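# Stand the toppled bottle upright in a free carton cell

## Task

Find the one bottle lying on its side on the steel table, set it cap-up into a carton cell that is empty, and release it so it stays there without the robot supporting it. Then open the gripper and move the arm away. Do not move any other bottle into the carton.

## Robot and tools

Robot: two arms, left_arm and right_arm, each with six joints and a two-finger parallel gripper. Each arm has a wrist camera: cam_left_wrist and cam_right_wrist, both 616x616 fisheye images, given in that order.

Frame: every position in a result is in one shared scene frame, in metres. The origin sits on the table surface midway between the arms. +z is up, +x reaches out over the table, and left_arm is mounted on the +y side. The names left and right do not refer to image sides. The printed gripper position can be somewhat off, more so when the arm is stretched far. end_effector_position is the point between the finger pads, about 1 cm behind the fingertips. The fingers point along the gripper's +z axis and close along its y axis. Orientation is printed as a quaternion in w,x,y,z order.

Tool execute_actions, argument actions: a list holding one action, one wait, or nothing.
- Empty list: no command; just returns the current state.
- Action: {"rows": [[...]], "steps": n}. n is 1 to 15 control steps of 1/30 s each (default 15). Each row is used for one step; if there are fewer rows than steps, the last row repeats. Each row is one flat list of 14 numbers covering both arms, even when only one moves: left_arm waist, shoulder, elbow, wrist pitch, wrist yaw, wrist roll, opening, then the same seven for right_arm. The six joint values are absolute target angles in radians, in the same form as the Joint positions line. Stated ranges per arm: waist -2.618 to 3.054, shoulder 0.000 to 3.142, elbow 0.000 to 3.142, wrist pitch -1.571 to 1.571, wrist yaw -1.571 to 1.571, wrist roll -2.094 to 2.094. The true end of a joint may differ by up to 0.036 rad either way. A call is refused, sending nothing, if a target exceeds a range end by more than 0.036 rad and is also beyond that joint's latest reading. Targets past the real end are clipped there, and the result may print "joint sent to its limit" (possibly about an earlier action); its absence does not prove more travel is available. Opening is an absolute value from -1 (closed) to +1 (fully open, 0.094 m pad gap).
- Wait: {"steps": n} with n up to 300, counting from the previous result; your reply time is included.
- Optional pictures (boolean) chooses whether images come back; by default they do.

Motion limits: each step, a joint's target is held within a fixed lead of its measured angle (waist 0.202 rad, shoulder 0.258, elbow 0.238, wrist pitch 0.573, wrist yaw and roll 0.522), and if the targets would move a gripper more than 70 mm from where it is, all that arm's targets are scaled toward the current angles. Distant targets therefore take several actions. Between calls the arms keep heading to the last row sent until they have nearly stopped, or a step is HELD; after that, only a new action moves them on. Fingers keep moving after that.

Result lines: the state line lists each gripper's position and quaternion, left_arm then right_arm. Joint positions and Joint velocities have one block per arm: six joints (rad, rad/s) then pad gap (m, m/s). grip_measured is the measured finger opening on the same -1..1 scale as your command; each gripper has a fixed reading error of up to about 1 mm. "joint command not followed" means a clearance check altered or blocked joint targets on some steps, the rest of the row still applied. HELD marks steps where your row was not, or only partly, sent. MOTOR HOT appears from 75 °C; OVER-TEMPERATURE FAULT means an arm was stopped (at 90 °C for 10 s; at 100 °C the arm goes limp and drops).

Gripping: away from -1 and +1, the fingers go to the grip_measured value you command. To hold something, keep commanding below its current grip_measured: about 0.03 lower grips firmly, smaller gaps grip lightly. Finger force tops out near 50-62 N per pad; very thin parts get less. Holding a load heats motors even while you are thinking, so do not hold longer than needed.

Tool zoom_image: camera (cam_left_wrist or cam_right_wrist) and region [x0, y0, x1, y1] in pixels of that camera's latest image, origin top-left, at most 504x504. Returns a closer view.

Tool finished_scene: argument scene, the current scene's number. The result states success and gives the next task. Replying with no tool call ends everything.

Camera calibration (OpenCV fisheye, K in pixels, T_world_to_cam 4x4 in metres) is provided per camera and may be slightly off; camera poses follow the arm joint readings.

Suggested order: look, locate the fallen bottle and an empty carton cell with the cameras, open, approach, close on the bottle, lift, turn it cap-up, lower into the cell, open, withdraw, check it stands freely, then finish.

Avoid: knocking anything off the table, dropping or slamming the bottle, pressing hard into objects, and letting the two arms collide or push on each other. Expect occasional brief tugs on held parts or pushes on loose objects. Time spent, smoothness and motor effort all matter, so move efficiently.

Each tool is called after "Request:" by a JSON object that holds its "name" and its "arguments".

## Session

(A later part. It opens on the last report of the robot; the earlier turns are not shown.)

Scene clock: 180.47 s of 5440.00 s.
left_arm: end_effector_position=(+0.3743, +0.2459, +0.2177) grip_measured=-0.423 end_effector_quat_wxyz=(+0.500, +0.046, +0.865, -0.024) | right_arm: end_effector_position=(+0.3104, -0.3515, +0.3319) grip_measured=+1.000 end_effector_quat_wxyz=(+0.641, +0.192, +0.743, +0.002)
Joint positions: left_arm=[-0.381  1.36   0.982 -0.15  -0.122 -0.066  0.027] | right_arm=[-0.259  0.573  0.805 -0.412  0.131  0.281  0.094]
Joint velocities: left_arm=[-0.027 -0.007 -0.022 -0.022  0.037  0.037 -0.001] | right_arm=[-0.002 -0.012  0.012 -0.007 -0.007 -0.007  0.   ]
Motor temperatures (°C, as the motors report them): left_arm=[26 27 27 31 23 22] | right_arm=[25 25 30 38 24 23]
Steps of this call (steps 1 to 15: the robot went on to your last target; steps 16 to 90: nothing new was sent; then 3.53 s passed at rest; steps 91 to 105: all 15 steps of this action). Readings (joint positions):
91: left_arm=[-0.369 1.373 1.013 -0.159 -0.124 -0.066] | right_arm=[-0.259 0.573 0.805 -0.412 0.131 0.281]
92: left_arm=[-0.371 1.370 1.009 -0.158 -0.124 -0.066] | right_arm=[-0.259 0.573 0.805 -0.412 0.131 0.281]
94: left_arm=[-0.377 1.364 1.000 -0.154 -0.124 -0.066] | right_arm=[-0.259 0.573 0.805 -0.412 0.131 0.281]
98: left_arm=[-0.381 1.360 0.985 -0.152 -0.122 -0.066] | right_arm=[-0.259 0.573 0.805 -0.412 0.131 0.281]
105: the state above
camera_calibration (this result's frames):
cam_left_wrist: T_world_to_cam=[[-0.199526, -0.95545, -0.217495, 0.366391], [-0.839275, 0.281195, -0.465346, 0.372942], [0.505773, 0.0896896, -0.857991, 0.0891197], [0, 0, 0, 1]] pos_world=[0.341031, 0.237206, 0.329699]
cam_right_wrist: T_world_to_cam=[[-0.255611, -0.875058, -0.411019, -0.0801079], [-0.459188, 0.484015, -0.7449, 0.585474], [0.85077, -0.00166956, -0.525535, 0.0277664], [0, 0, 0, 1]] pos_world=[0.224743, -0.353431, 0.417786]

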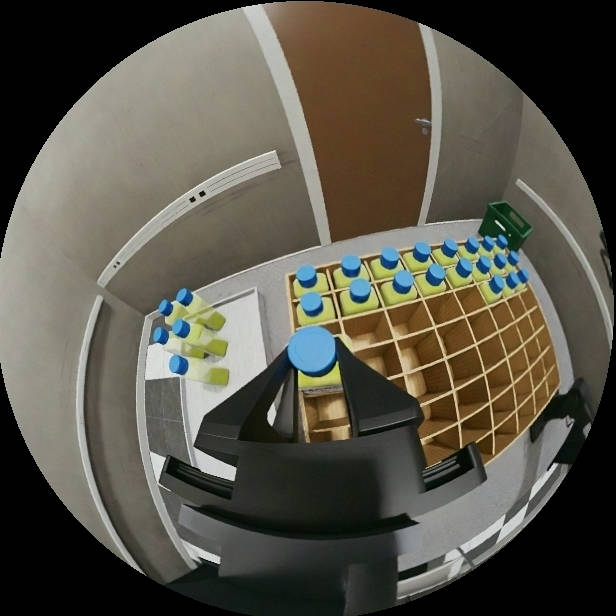

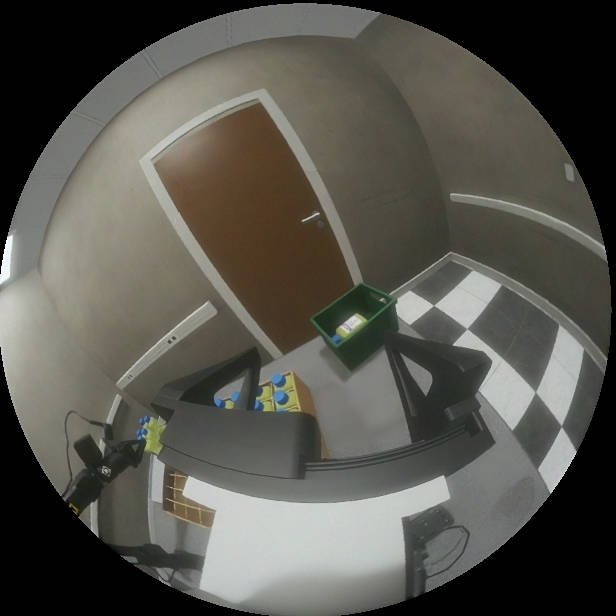

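Request:
{"name": "execute_actions", "arguments": {"actions": [{"rows":[[-0.385,1.36,0.98,-0.09,-0.115,-0.06,-0.49,-0.259,0.573,0.805,-0.412,0.131,0.281,1],[-0.385,1.36,0.98,-0.085,-0.115,-0.06,-0.49,-0.259,0.573,0.805,-0.412,0.131,0.281,1],[-0.385,1.36,0.98,-0.085,-0.115,-0.06,-0.49,-0.259,0.573,0.805,-0.412,0.131,0.281,1],[-0.385,1.365,0.98,-0.085,-0.115,-0.06,-0.49,-0.259,0.573,0.805,-0.412,0.131,0.281,1],[-0.385,1.37,0.98,-0.08,-0.115,-0.06,-0.49,-0.259,0.573,0.805,-0.412,0.131,0.281,1],[-0.385,1.372,0.975,-0.07,-0.115,-0.06,-0.49,-0.259,0.573,0.805,-0.412,0.131,0.281,1],[-0.385,1.374,0.97,-0.06,-0.115,-0.06,-0.49,-0.259,0.573,0.805,-0.412,0.131,0.281,1],[-0.385,1.376,0.965,-0.055,-0.115,-0.06,-0.49,-0.259,0.573,0.805,-0.412,0.131,0.281,1],[-0.385,1.378,0.96,-0.05,-0.115,-0.06,-0.49,-0.259,0.573,0.805,-0.412,0.131,0.281,1],[-0.385,1.38,0.955,-0.045,-0.115,-0.06,-0.49,-0.259,0.573,0.805,-0.412,0.131,0.281,1],[-0.385,1.38,0.95,-0.04,-0.115,-0.06,-0.49,-0.259,0.573,0.805,-0.412,0.131,0.281,1],[-0.385,1.38,0.945,-0.035,-0.115,-0.06,-0.49,-0.259,0.573,0.805,-0.412,0.131,0.281,1],[-0.385,1.38,0.94,-0.03,-0.115,-0.06,-0.49,-0.259,0.573,0.805,-0.412,0.131,0.281,1],[-0.385,1.38,0.935,-0.03,-0.115,-0.06,-0.49,-0.259,0.573,0.805,-0.412,0.131,0.281,1],[-0.385,1.38,0.93,-0.03,-0.115,-0.06,-0.49,-0.259,0.573,0.805,-0.412,0.131,0.281,1]]}], "pictures": false}}

Request:
{"name": "execute_actions", "arguments": {"actions": [{"steps":7}]}}

Request:
{"name": "zoom_image", "arguments": {"camera": "cam_left_wrist", "region": [270, 310, 390, 420]}}

Scene clock: 189.20 s of 5440.00 s.
left_arm: end_effector_position=(+0.3770, +0.2452, +0.2157) grip_measured=-0.423 end_effector_quat_wxyz=(+0.515, +0.044, +0.856, -0.027) | right_arm: end_effector_position=(+0.3104, -0.3515, +0.3319) grip_measured=+1.000 end_effector_quat_wxyz=(+0.641, +0.192, +0.743, +0.002)
Joint positions: left_arm=[-0.381  1.36   0.943 -0.076 -0.122 -0.066  0.027] | right_arm=[-0.259  0.573  0.805 -0.412  0.131  0.281  0.094]
Joint velocities: left_arm=[ 0.002  0.002 -0.183  0.095  0.007 -0.022 -0.   ] | right_arm=[-0.007 -0.017 -0.007 -0.051  0.007  0.037  0.   ]
Motor temperatures (°C, as the motors report them): left_arm=[26 27 28 32 23 22] | right_arm=[25 25 30 38 24 23]
Steps of this call (steps 1 to 15: the robot went on to your last target; steps 16 to 90: nothing new was sent; then 5.23 s passed at rest; steps 91 to 105: all 15 steps of this action). Readings (joint positions):
91: left_arm=[-0.381 1.360 0.982 -0.148 -0.122 -0.066] | right_arm=[-0.259 0.573 0.805 -0.412 0.131 0.281]
92: left_arm=[-0.381 1.360 0.982 -0.144 -0.122 -0.066] | right_arm=[-0.259 0.573 0.805 -0.412 0.131 0.281]
94: left_arm=[-0.381 1.360 0.982 -0.135 -0.122 -0.066] | right_arm=[-0.259 0.573 0.805 -0.412 0.131 0.281]
98: left_arm=[-0.381 1.360 0.979 -0.113 -0.122 -0.066] | right_arm=[-0.259 0.573 0.805 -0.412 0.131 0.281]
105: the state above

Scene clock: 189.43 s of 5440.00 s.
left_arm: end_effector_position=(+0.3768, +0.2453, +0.2057) grip_measured=-0.423 end_effector_quat_wxyz=(+0.506, +0.045, +0.861, -0.025) | right_arm: end_effector_position=(+0.3104, -0.3515, +0.3319) grip_measured=+1.000 end_effector_quat_wxyz=(+0.641, +0.192, +0.743, +0.002)
Joint positions: left_arm=[-0.381  1.374  0.932 -0.072 -0.122 -0.066  0.027] | right_arm=[-0.259  0.573  0.805 -0.412  0.131  0.281  0.094]
Joint velocities: left_arm=[ 0.002  0.012 -0.002  0.037 -0.022 -0.037 -0.001] | right_arm=[-0.017 -0.007 -0.002  0.007 -0.037  0.022  0.   ]
Motor temperatures (°C, as the motors report them): left_arm=[26 27 28 32 23 22] | right_arm=[25 25 30 38 24 23]
Steps of this call (steps 1 to 7: the robot went on to your last target). Readings (joint positions):
1: left_arm=[-0.381 1.361 0.939 -0.074 -0.122 -0.066] | right_arm=[-0.259 0.573 0.805 -0.412 0.131 0.281]
2: left_arm=[-0.381 1.363 0.937 -0.074 -0.122 -0.066] | right_arm=[-0.259 0.573 0.805 -0.412 0.131 0.281]
4: left_arm=[-0.381 1.370 0.934 -0.073 -0.122 -0.066] | right_arm=[-0.259 0.573 0.805 -0.412 0.131 0.281]
7: the state above
camera_calibration (this result's frames):
cam_left_wrist: T_world_to_cam=[[-0.19655, -0.956186, -0.216971, 0.362624], [-0.832814, 0.279598, -0.477751, 0.370109], [0.517484, 0.0867947, -0.85128, 0.0724639], [0, 0, 0, 1]] pos_world=[0.342007, 0.236965, 0.317186]
cam_right_wrist: T_world_to_cam=[[-0.255611, -0.875058, -0.411019, -0.0801079], [-0.459188, 0.484015, -0.7449, 0.585474], [0.85077, -0.00166956, -0.525535, 0.0277664], [0, 0, 0, 1]] pos_world=[0.224743, -0.353431, 0.417786]

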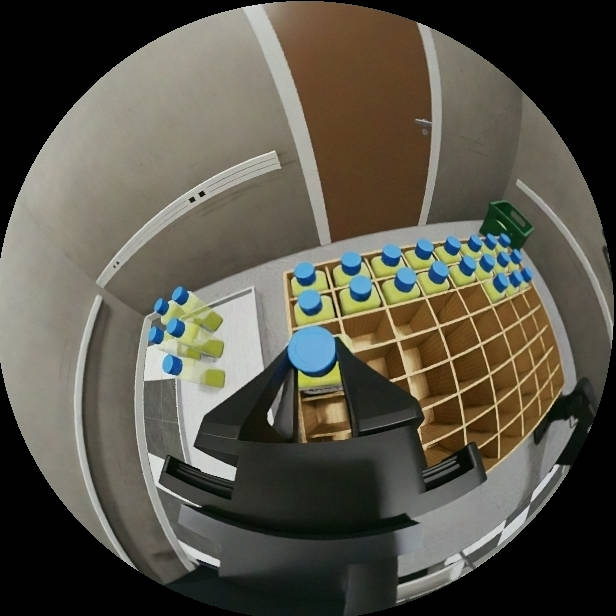

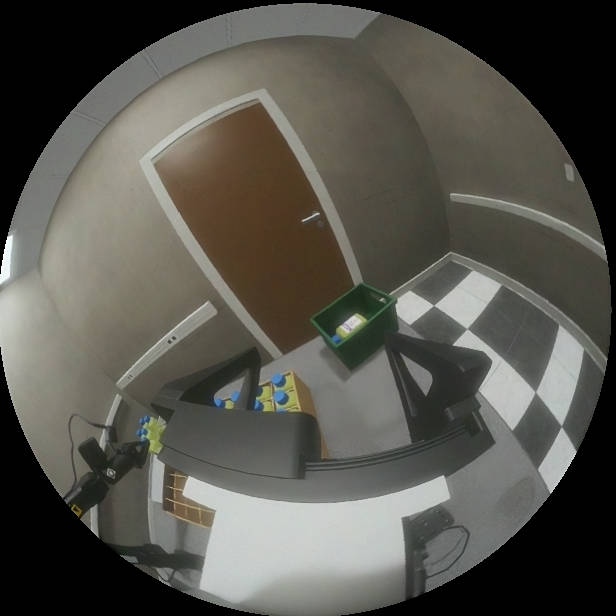

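Region (270, 310, 390, 420) of cam_left_wrist's 616x616 image, scaled by 4.200, with more detail than that image has; it fills the top 462 rows of this view, and the rest is white.

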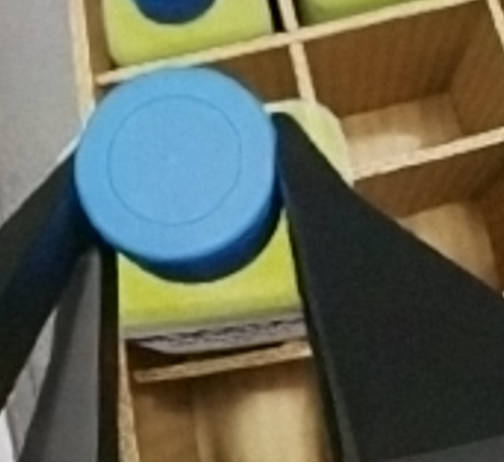

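Request:
{"name": "execute_actions", "arguments": {"actions": [{"rows":[[-0.385,1.384,0.925,-0.01,-0.115,-0.06,-0.49,-0.259,0.573,0.805,-0.412,0.131,0.281,1],[-0.385,1.387,0.915,0.005,-0.115,-0.06,-0.49,-0.259,0.573,0.805,-0.412,0.131,0.281,1],[-0.385,1.39,0.905,0.02,-0.115,-0.06,-0.49,-0.259,0.573,0.805,-0.412,0.131,0.281,1],[-0.385,1.393,0.895,0.035,-0.115,-0.06,-0.49,-0.259,0.573,0.805,-0.412,0.131,0.281,1],[-0.385,1.396,0.885,0.05,-0.115,-0.06,-0.49,-0.259,0.573,0.805,-0.412,0.131,0.281,1],[-0.385,1.4,0.875,0.065,-0.115,-0.06,-0.49,-0.259,0.573,0.805,-0.412,0.131,0.281,1],[-0.385,1.404,0.865,0.08,-0.115,-0.06,-0.49,-0.259,0.573,0.805,-0.412,0.131,0.281,1],[-0.385,1.408,0.855,0.095,-0.115,-0.06,-0.49,-0.259,0.573,0.805,-0.412,0.131,0.281,1],[-0.385,1.412,0.845,0.11,-0.115,-0.06,-0.49,-0.259,0.573,0.805,-0.412,0.131,0.281,1],[-0.385,1.417,0.835,0.125,-0.115,-0.06,-0.49,-0.259,0.573,0.805,-0.412,0.131,0.281,1],[-0.385,1.422,0.825,0.14,-0.115,-0.06,-0.49,-0.259,0.573,0.805,-0.412,0.131,0.281,1],[-0.385,1.427,0.815,0.155,-0.115,-0.06,-0.49,-0.259,0.573,0.805,-0.412,0.131,0.281,1],[-0.385,1.432,0.805,0.17,-0.115,-0.06,-0.49,-0.259,0.573,0.805,-0.412,0.131,0.281,1],[-0.385,1.438,0.795,0.18,-0.115,-0.06,-0.49,-0.259,0.573,0.805,-0.412,0.131,0.281,1],[-0.385,1.444,0.785,0.18,-0.115,-0.06,-0.49,-0.259,0.573,0.805,-0.412,0.131,0.281,1]]}], "pictures": false}}

Request:
{"name": "execute_actions", "arguments": {"actions": [{"steps":7}]}}

Request:
{"name": "zoom_image", "arguments": {"camera": "cam_left_wrist", "region": [250, 290, 410, 430]}}

Scene clock: 198.00 s of 5440.00 s.
left_arm: end_effector_position=(+0.3766, +0.2453, +0.1626) grip_measured=-0.423 end_effector_quat_wxyz=(+0.502, +0.046, +0.863, -0.024) | right_arm: end_effector_position=(+0.3104, -0.3515, +0.3319) grip_measured=+1.000 end_effector_quat_wxyz=(+0.641, +0.192, +0.743, +0.002)
Joint positions: left_arm=[-0.381  1.427  0.805  0.1   -0.122 -0.066  0.027] | right_arm=[-0.259  0.573  0.805 -0.412  0.131  0.281  0.094]
Joint velocities: left_arm=[ 0.022  0.164 -0.281  0.315 -0.022 -0.022 -0.001] | right_arm=[ 0.022 -0.012  0.012  0.066  0.007 -0.022  0.   ]
Motor temperatures (°C, as the motors report them): left_arm=[26 27 28 32 23 22] | right_arm=[25 25 30 39 24 23]
Steps of this call (steps 1 to 30: the robot went on to your last target; steps 31 to 90: nothing new was sent; then 5.07 s passed at rest; steps 91 to 105: all 15 steps of this action). Readings (joint positions):
91: left_arm=[-0.381 1.374 0.932 -0.064 -0.122 -0.066] | right_arm=[-0.259 0.573 0.805 -0.412 0.131 0.281]
92: left_arm=[-0.381 1.374 0.930 -0.058 -0.122 -0.066] | right_arm=[-0.259 0.573 0.805 -0.412 0.131 0.281]
94: left_arm=[-0.381 1.374 0.919 -0.034 -0.122 -0.066] | right_arm=[-0.259 0.573 0.805 -0.412 0.131 0.281]
98: left_arm=[-0.381 1.382 0.881 0.014 -0.122 -0.066] | right_arm=[-0.259 0.573 0.805 -0.412 0.131 0.281]
105: the state above

Scene clock: 198.23 s of 5440.00 s.
left_arm: end_effector_position=(+0.3774, +0.2451, +0.1562) grip_measured=-0.423 end_effector_quat_wxyz=(+0.503, +0.046, +0.863, -0.024) | right_arm: end_effector_position=(+0.3104, -0.3515, +0.3319) grip_measured=+1.000 end_effector_quat_wxyz=(+0.641, +0.192, +0.743, +0.002)
Joint positions: left_arm=[-0.381  1.441  0.787  0.135 -0.122 -0.065  0.027] | right_arm=[-0.259  0.573  0.805 -0.412  0.131  0.281  0.094]
Joint velocities: left_arm=[-0.002  0.002 -0.012  0.11  -0.037 -0.022  0.   ] | right_arm=[-0.012  0.017 -0.007  0.051 -0.007  0.066  0.   ]
Motor temperatures (°C, as the motors report them): left_arm=[26 27 28 33 23 22] | right_arm=[25 25 30 39 24 23]
Steps of this call (steps 1 to 7: the robot went on to your last target). Readings (joint positions):
1: left_arm=[-0.381 1.432 0.797 0.108 -0.122 -0.066] | right_arm=[-0.259 0.573 0.805 -0.412 0.131 0.281]
2: left_arm=[-0.381 1.437 0.791 0.116 -0.122 -0.066] | right_arm=[-0.259 0.573 0.805 -0.412 0.131 0.281]
4: left_arm=[-0.381 1.441 0.787 0.126 -0.122 -0.066] | right_arm=[-0.259 0.573 0.805 -0.412 0.131 0.281]
7: the state above
camera_calibration (this result's frames):
cam_left_wrist: T_world_to_cam=[[-0.198525, -0.955431, -0.218492, 0.35266], [-0.835354, 0.281546, -0.47214, 0.346608], [0.512613, 0.0887866, -0.854017, 0.0318155], [0, 0, 0, 1]] pos_world=[0.343243, 0.236532, 0.267872]
cam_right_wrist: T_world_to_cam=[[-0.255611, -0.875058, -0.411019, -0.0801079], [-0.459188, 0.484015, -0.7449, 0.585474], [0.85077, -0.00166956, -0.525535, 0.0277664], [0, 0, 0, 1]] pos_world=[0.224743, -0.353431, 0.417786]

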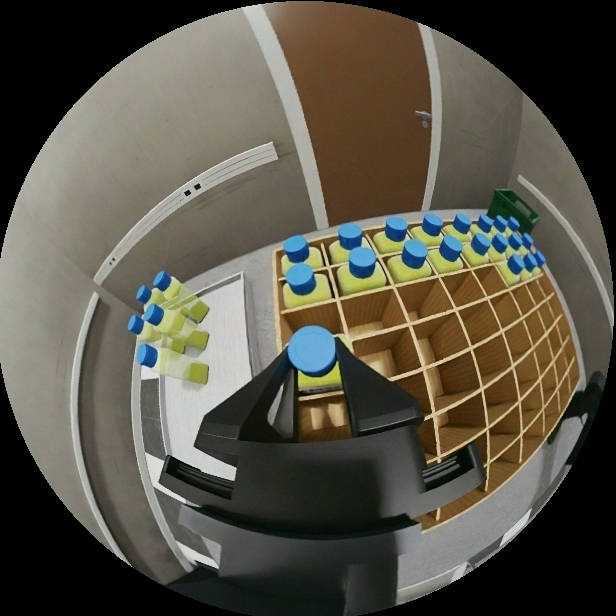

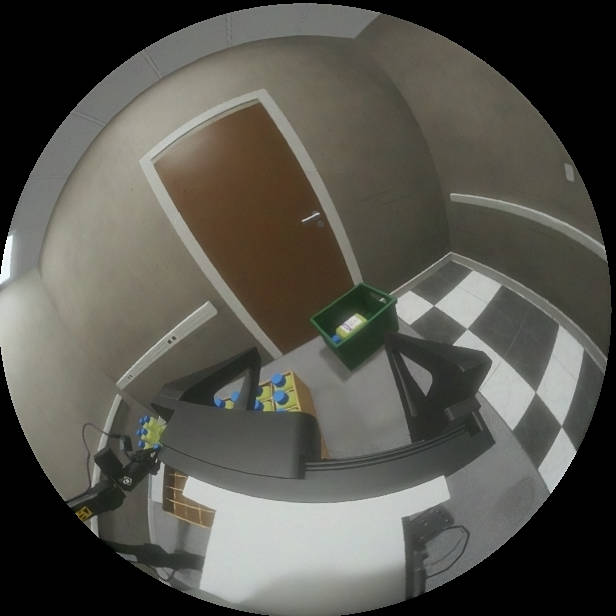

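Region (250, 290, 410, 430) of cam_left_wrist's 616x616 image, scaled by 3.150, with more detail than that image has; it fills the top 441 rows of this view, and the rest is white.

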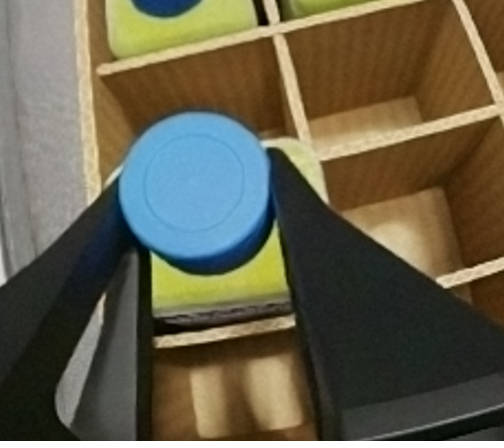

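Request:
{"name": "execute_actions", "arguments": {"actions": [{"rows":[[-0.365,1.445,0.777,0.2,-0.115,-0.06,-0.49,-0.259,0.573,0.805,-0.412,0.131,0.281,1],[-0.365,1.448,0.769,0.215,-0.115,-0.06,-0.49,-0.259,0.573,0.805,-0.412,0.131,0.281,1],[-0.365,1.453,0.761,0.23,-0.115,-0.06,-0.49,-0.259,0.573,0.805,-0.412,0.131,0.281,1],[-0.365,1.458,0.753,0.245,-0.115,-0.06,-0.49,-0.259,0.573,0.805,-0.412,0.131,0.281,1],[-0.365,1.464,0.745,0.26,-0.115,-0.06,-0.49,-0.259,0.573,0.805,-0.412,0.131,0.281,1],[-0.365,1.47,0.737,0.275,-0.115,-0.06,-0.49,-0.259,0.573,0.805,-0.412,0.131,0.281,1],[-0.365,1.476,0.729,0.29,-0.115,-0.06,-0.49,-0.259,0.573,0.805,-0.412,0.131,0.281,1],[-0.365,1.482,0.721,0.305,-0.115,-0.06,-0.49,-0.259,0.573,0.805,-0.412,0.131,0.281,1],[-0.365,1.488,0.713,0.32,-0.115,-0.06,-0.49,-0.259,0.573,0.805,-0.412,0.131,0.281,1],[-0.365,1.494,0.705,0.33,-0.115,-0.06,-0.49,-0.259,0.573,0.805,-0.412,0.131,0.281,1],[-0.365,1.5,0.697,0.34,-0.115,-0.06,-0.49,-0.259,0.573,0.805,-0.412,0.131,0.281,1],[-0.365,1.506,0.69,0.35,-0.115,-0.06,-0.49,-0.259,0.573,0.805,-0.412,0.131,0.281,1],[-0.365,1.512,0.684,0.35,-0.115,-0.06,-0.49,-0.259,0.573,0.805,-0.412,0.131,0.281,1],[-0.365,1.517,0.678,0.35,-0.115,-0.06,-0.49,-0.259,0.573,0.805,-0.412,0.131,0.281,1]]}], "pictures": false}}

Request:
{"name": "execute_actions", "arguments": {"actions": [{"steps":7}]}}

Scene clock: 205.67 s of 5440.00 s.
left_arm: end_effector_position=(+0.3747, +0.2478, +0.1210) grip_measured=-0.423 end_effector_quat_wxyz=(+0.502, +0.045, +0.864, -0.022) | right_arm: end_effector_position=(+0.3104, -0.3515, +0.3319) grip_measured=+1.000 end_effector_quat_wxyz=(+0.641, +0.192, +0.743, +0.002)
Joint positions: left_arm=[-0.376  1.505  0.688  0.294 -0.122 -0.063  0.027] | right_arm=[-0.259  0.573  0.805 -0.412  0.131  0.281  0.094]
Joint velocities: left_arm=[ 0.002  0.149 -0.12   0.212 -0.081  0.007  0.001] | right_arm=[ 0.007 -0.017 -0.007 -0.066 -0.037 -0.022  0.   ]
Motor temperatures (°C, as the motors report them): left_arm=[26 27 28 33 23 22] | right_arm=[25 25 30 39 24 23]
Steps of this call (steps 1 to 30: the robot went on to your last target; steps 31 to 90: nothing new was sent; then 3.93 s passed at rest; steps 91 to 105: all 15 steps of this action). Readings (joint positions):
91: left_arm=[-0.380 1.441 0.786 0.140 -0.122 -0.063] | right_arm=[-0.259 0.573 0.805 -0.412 0.131 0.281]
92: left_arm=[-0.379 1.441 0.783 0.148 -0.122 -0.063] | right_arm=[-0.259 0.573 0.805 -0.412 0.131 0.281]
94: left_arm=[-0.376 1.441 0.773 0.169 -0.122 -0.063] | right_arm=[-0.259 0.573 0.805 -0.412 0.131 0.281]
98: left_arm=[-0.376 1.454 0.742 0.220 -0.122 -0.063] | right_arm=[-0.259 0.573 0.805 -0.412 0.131 0.281]
105: the state above

Scene clock: 205.90 s of 5440.00 s.
left_arm: end_effector_position=(+0.3762, +0.2474, +0.1210) grip_measured=-0.423 end_effector_quat_wxyz=(+0.506, +0.045, +0.861, -0.023) | right_arm: end_effector_position=(+0.3104, -0.3515, +0.3319) grip_measured=+1.000 end_effector_quat_wxyz=(+0.641, +0.192, +0.743, +0.002)
Joint positions: left_arm=[-0.376  1.512  0.684  0.315 -0.122 -0.063  0.027] | right_arm=[-0.259  0.573  0.805 -0.412  0.131  0.281  0.094]
Joint velocities: left_arm=[-0.007 -0.012 -0.002  0.007  0.022  0.051  0.001] | right_arm=[-0.002  0.002 -0.007  0.007 -0.081  0.051  0.   ]
Motor temperatures (°C, as the motors report them): left_arm=[26 27 28 33 23 22] | right_arm=[25 25 30 39 24 23]
Steps of this call (steps 1 to 7: the robot went on to your last target). Readings (joint positions):
1: left_arm=[-0.376 1.510 0.685 0.301 -0.122 -0.063] | right_arm=[-0.259 0.573 0.805 -0.412 0.131 0.281]
2: left_arm=[-0.376 1.511 0.684 0.306 -0.122 -0.063] | right_arm=[-0.259 0.573 0.805 -0.412 0.131 0.281]
4: left_arm=[-0.376 1.512 0.684 0.312 -0.122 -0.063] | right_arm=[-0.259 0.573 0.805 -0.412 0.131 0.281]
7: the state above
camera_calibration (this result's frames):
cam_left_wrist: T_world_to_cam=[[-0.193626, -0.956121, -0.219867, 0.345444], [-0.833305, 0.27856, -0.477502, 0.328908], [0.517796, 0.0907595, -0.850676, -0.000666768], [0, 0, 0, 1]] pos_world=[0.341313, 0.238726, 0.232439]
cam_right_wrist: T_world_to_cam=[[-0.255611, -0.875058, -0.411019, -0.0801079], [-0.459188, 0.484015, -0.7449, 0.585474], [0.85077, -0.00166956, -0.525535, 0.0277664], [0, 0, 0, 1]] pos_world=[0.224743, -0.353431, 0.417786]

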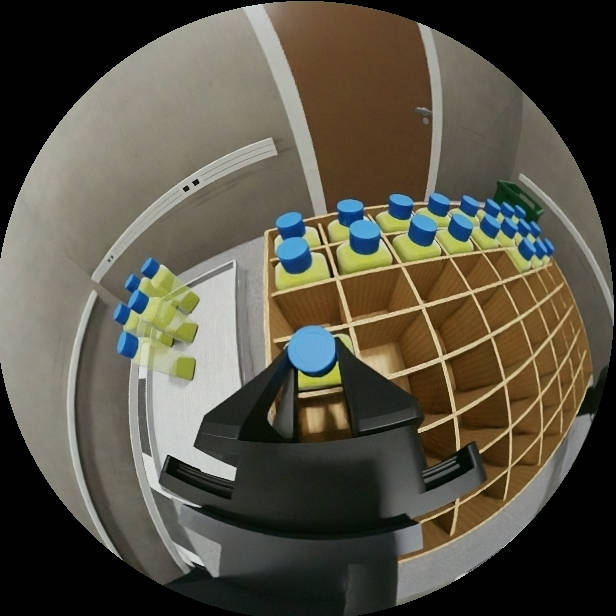

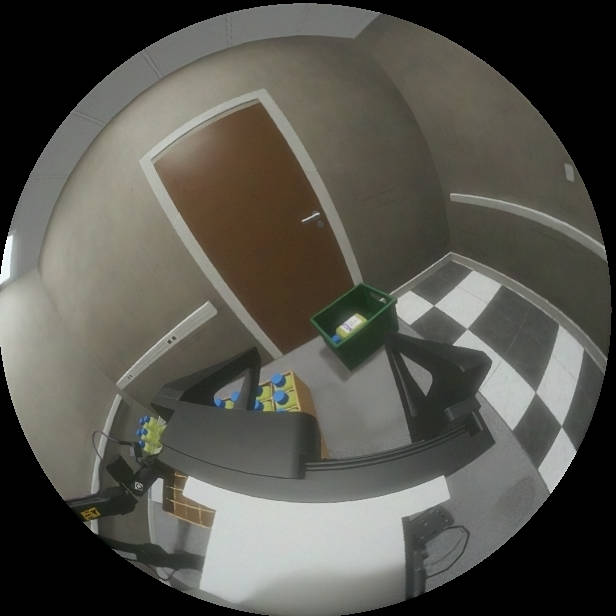

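Appears to be bottomed out. Release and retreat.

Request:
{"name": "execute_actions", "arguments": {"actions": [{"rows":[[-0.37,1.512,0.684,0.33,-0.115,-0.06,-0.42,-0.259,0.573,0.805,-0.412,0.131,0.281,1],[-0.37,1.512,0.684,0.33,-0.115,-0.06,-0.36,-0.259,0.573,0.805,-0.412,0.131,0.281,1],[-0.37,1.512,0.684,0.33,-0.115,-0.06,-0.25,-0.259,0.573,0.805,-0.412,0.131,0.281,1],[-0.37,1.512,0.684,0.33,-0.115,-0.06,-0.1,-0.259,0.573,0.805,-0.412,0.131,0.281,1],[-0.37,1.512,0.684,0.33,-0.115,-0.06,0,-0.259,0.573,0.805,-0.412,0.131,0.281,1],[-0.37,1.5,0.69,0.33,-0.115,-0.06,0,-0.259,0.573,0.805,-0.412,0.131,0.281,1],[-0.37,1.485,0.7,0.32,-0.115,-0.06,0,-0.259,0.573,0.805,-0.412,0.131,0.281,1],[-0.37,1.47,0.71,0.3,-0.115,-0.06,0,-0.259,0.573,0.805,-0.412,0.131,0.281,1],[-0.37,1.45,0.72,0.27,-0.115,-0.06,0,-0.259,0.573,0.805,-0.412,0.131,0.281,1],[-0.37,1.43,0.73,0.24,-0.115,-0.06,0,-0.259,0.573,0.805,-0.412,0.131,0.281,1],[-0.37,1.4,0.74,0.2,-0.115,-0.06,0,-0.259,0.573,0.805,-0.412,0.131,0.281,1],[-0.37,1.37,0.75,0.16,-0.115,-0.06,0,-0.259,0.573,0.805,-0.412,0.131,0.281,1],[-0.37,1.33,0.76,0.11,-0.115,-0.06,0,-0.259,0.573,0.805,-0.412,0.131,0.281,1],[-0.37,1.29,0.77,0.06,-0.115,-0.06,0,-0.259,0.573,0.805,-0.412,0.131,0.281,1],[-0.37,1.25,0.78,0.01,-0.115,-0.06,0,-0.259,0.573,0.805,-0.412,0.131,0.281,1]]}], "pictures": false}}

Request:
{"name": "execute_actions", "arguments": {"actions": [{"rows":[[-0.37,1.21,0.79,-0.04,-0.115,-0.06,0,-0.259,0.573,0.805,-0.412,0.131,0.281,1],[-0.37,1.17,0.8,-0.09,-0.115,-0.06,0,-0.259,0.573,0.805,-0.412,0.131,0.281,1],[-0.37,1.13,0.8,-0.14,-0.115,-0.06,0,-0.259,0.573,0.805,-0.412,0.131,0.281,1],[-0.37,1.09,0.8,-0.19,-0.115,-0.06,0,-0.259,0.573,0.805,-0.412,0.131,0.281,1],[-0.37,1.05,0.8,-0.24,-0.115,-0.06,0,-0.259,0.573,0.805,-0.412,0.131,0.281,1],[-0.37,1.01,0.8,-0.29,-0.115,-0.06,0,-0.259,0.573,0.805,-0.412,0.131,0.281,1],[-0.37,0.97,0.8,-0.34,-0.115,-0.06,0,-0.259,0.573,0.805,-0.412,0.131,0.281,1],[-0.37,0.94,0.8,-0.38,-0.115,-0.06,0,-0.259,0.573,0.805,-0.412,0.131,0.281,1],[-0.37,0.92,0.8,-0.4,-0.115,-0.06,0,-0.259,0.573,0.805,-0.412,0.131,0.281,1]]}]}}

Scene clock: 216.67 s of 5440.00 s.
left_arm: end_effector_position=(+0.3670, +0.2497, +0.1761) grip_measured=-0.002 end_effector_quat_wxyz=(+0.532, +0.041, +0.845, -0.028) | right_arm: end_effector_position=(+0.3104, -0.3515, +0.3319) grip_measured=+1.000 end_effector_quat_wxyz=(+0.641, +0.192, +0.743, +0.002)
Joint positions: left_arm=[-0.376  1.354  0.737  0.166 -0.122 -0.063  0.047] | right_arm=[-0.259  0.573  0.805 -0.412  0.131  0.281  0.094]
Joint velocities: left_arm=[ 0.022 -1.165  0.349 -1.048 -0.051  0.022  0.   ] | right_arm=[ 0.007  0.002 -0.002  0.037 -0.066  0.022  0.   ]
Motor temperatures (°C, as the motors report them): left_arm=[26 27 28 33 23 22] | right_arm=[25 25 30 39 24 23]
Steps of this call (steps 1 to 30: the robot went on to your last target; steps 31 to 90: nothing new was sent; then 7.27 s passed at rest; steps 91 to 105: all 15 steps of this action). Readings (joint positions):
91: left_arm=[-0.376 1.512 0.684 0.315 -0.122 -0.063] | right_arm=[-0.259 0.573 0.805 -0.412 0.131 0.281]
92: left_arm=[-0.376 1.512 0.684 0.315 -0.122 -0.063] | right_arm=[-0.259 0.573 0.805 -0.412 0.131 0.281]
94: left_arm=[-0.376 1.512 0.684 0.319 -0.122 -0.063] | right_arm=[-0.259 0.573 0.805 -0.412 0.131 0.281]
98: left_arm=[-0.376 1.510 0.685 0.323 -0.122 -0.063] | right_arm=[-0.259 0.573 0.805 -0.412 0.131 0.281]
105: the state above

Scene clock: 217.17 s of 5440.00 s.
left_arm: end_effector_position=(+0.2835, +0.2699, +0.2482) grip_measured=-0.002 end_effector_quat_wxyz=(+0.531, +0.042, +0.846, -0.028) | right_arm: end_effector_position=(+0.3104, -0.3515, +0.3319) grip_measured=+1.000 end_effector_quat_wxyz=(+0.641, +0.192, +0.743, +0.002)
Joint positions: left_arm=[-0.376  0.927  0.794 -0.322 -0.122 -0.063  0.047] | right_arm=[-0.259  0.573  0.805 -0.412  0.131  0.281  0.094]
Joint velocities: left_arm=[-0.002  0.012 -0.007 -0.447 -0.037  0.022  0.001] | right_arm=[-0.002  0.002 -0.017  0.007  0.022 -0.037  0.   ]
Motor temperatures (°C, as the motors report them): left_arm=[26 27 28 33 23 22] | right_arm=[25 25 30 39 24 23]
Steps of this call (steps 1 to 15: all 15 steps of this action). Readings (joint positions):
1: left_arm=[-0.376 1.312 0.750 0.131 -0.122 -0.063] | right_arm=[-0.259 0.573 0.805 -0.412 0.131 0.281]
2: left_arm=[-0.376 1.268 0.763 0.095 -0.122 -0.063] | right_arm=[-0.259 0.573 0.805 -0.412 0.131 0.281]
4: left_arm=[-0.376 1.180 0.784 0.024 -0.122 -0.063] | right_arm=[-0.259 0.573 0.805 -0.412 0.131 0.281]
8: left_arm=[-0.376 1.011 0.794 -0.140 -0.122 -0.063] | right_arm=[-0.259 0.573 0.805 -0.412 0.131 0.281]
15: the state above
camera_calibration (this result's frames):
cam_left_wrist: T_world_to_cam=[[-0.181142, -0.959146, -0.217315, 0.373605], [-0.80459, 0.271601, -0.52808, 0.312493], [0.565529, 0.0791913, -0.820918, 0.13577], [0, 0, 0, 1]] pos_world=[0.242323, 0.262717, 0.357668]
cam_right_wrist: T_world_to_cam=[[-0.255611, -0.875058, -0.411019, -0.0801079], [-0.459188, 0.484015, -0.7449, 0.585474], [0.85077, -0.00166956, -0.525535, 0.0277664], [0, 0, 0, 1]] pos_world=[0.224743, -0.353431, 0.417786]

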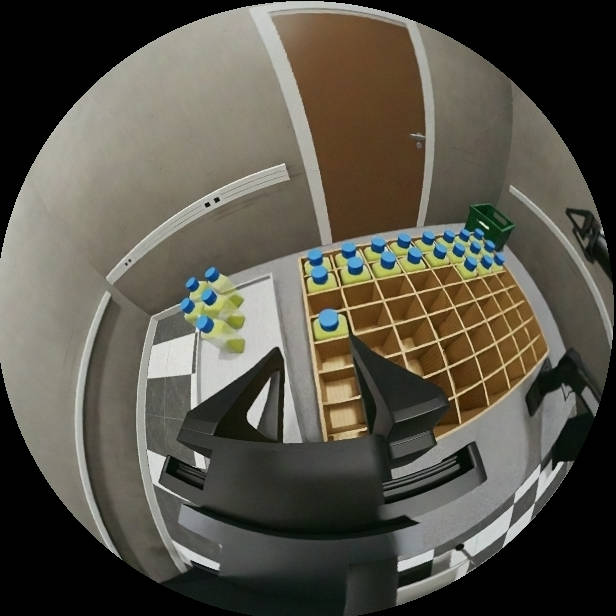

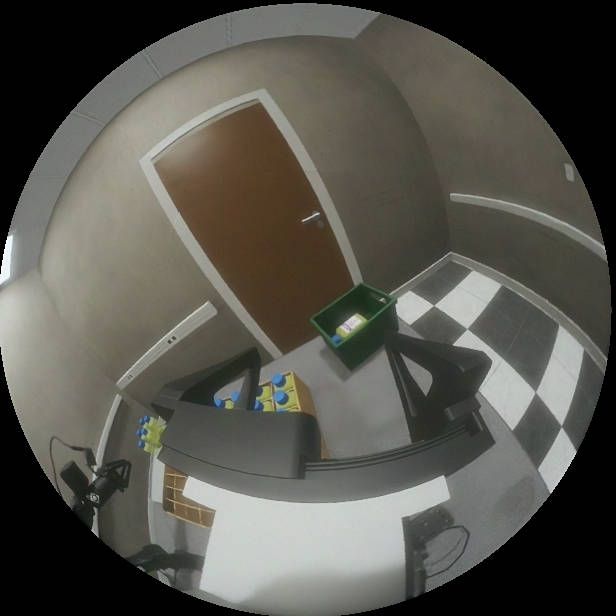

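Request:
{"name": "finished_scene", "arguments": {"scene": 2}}

The scene is finished: the task was done.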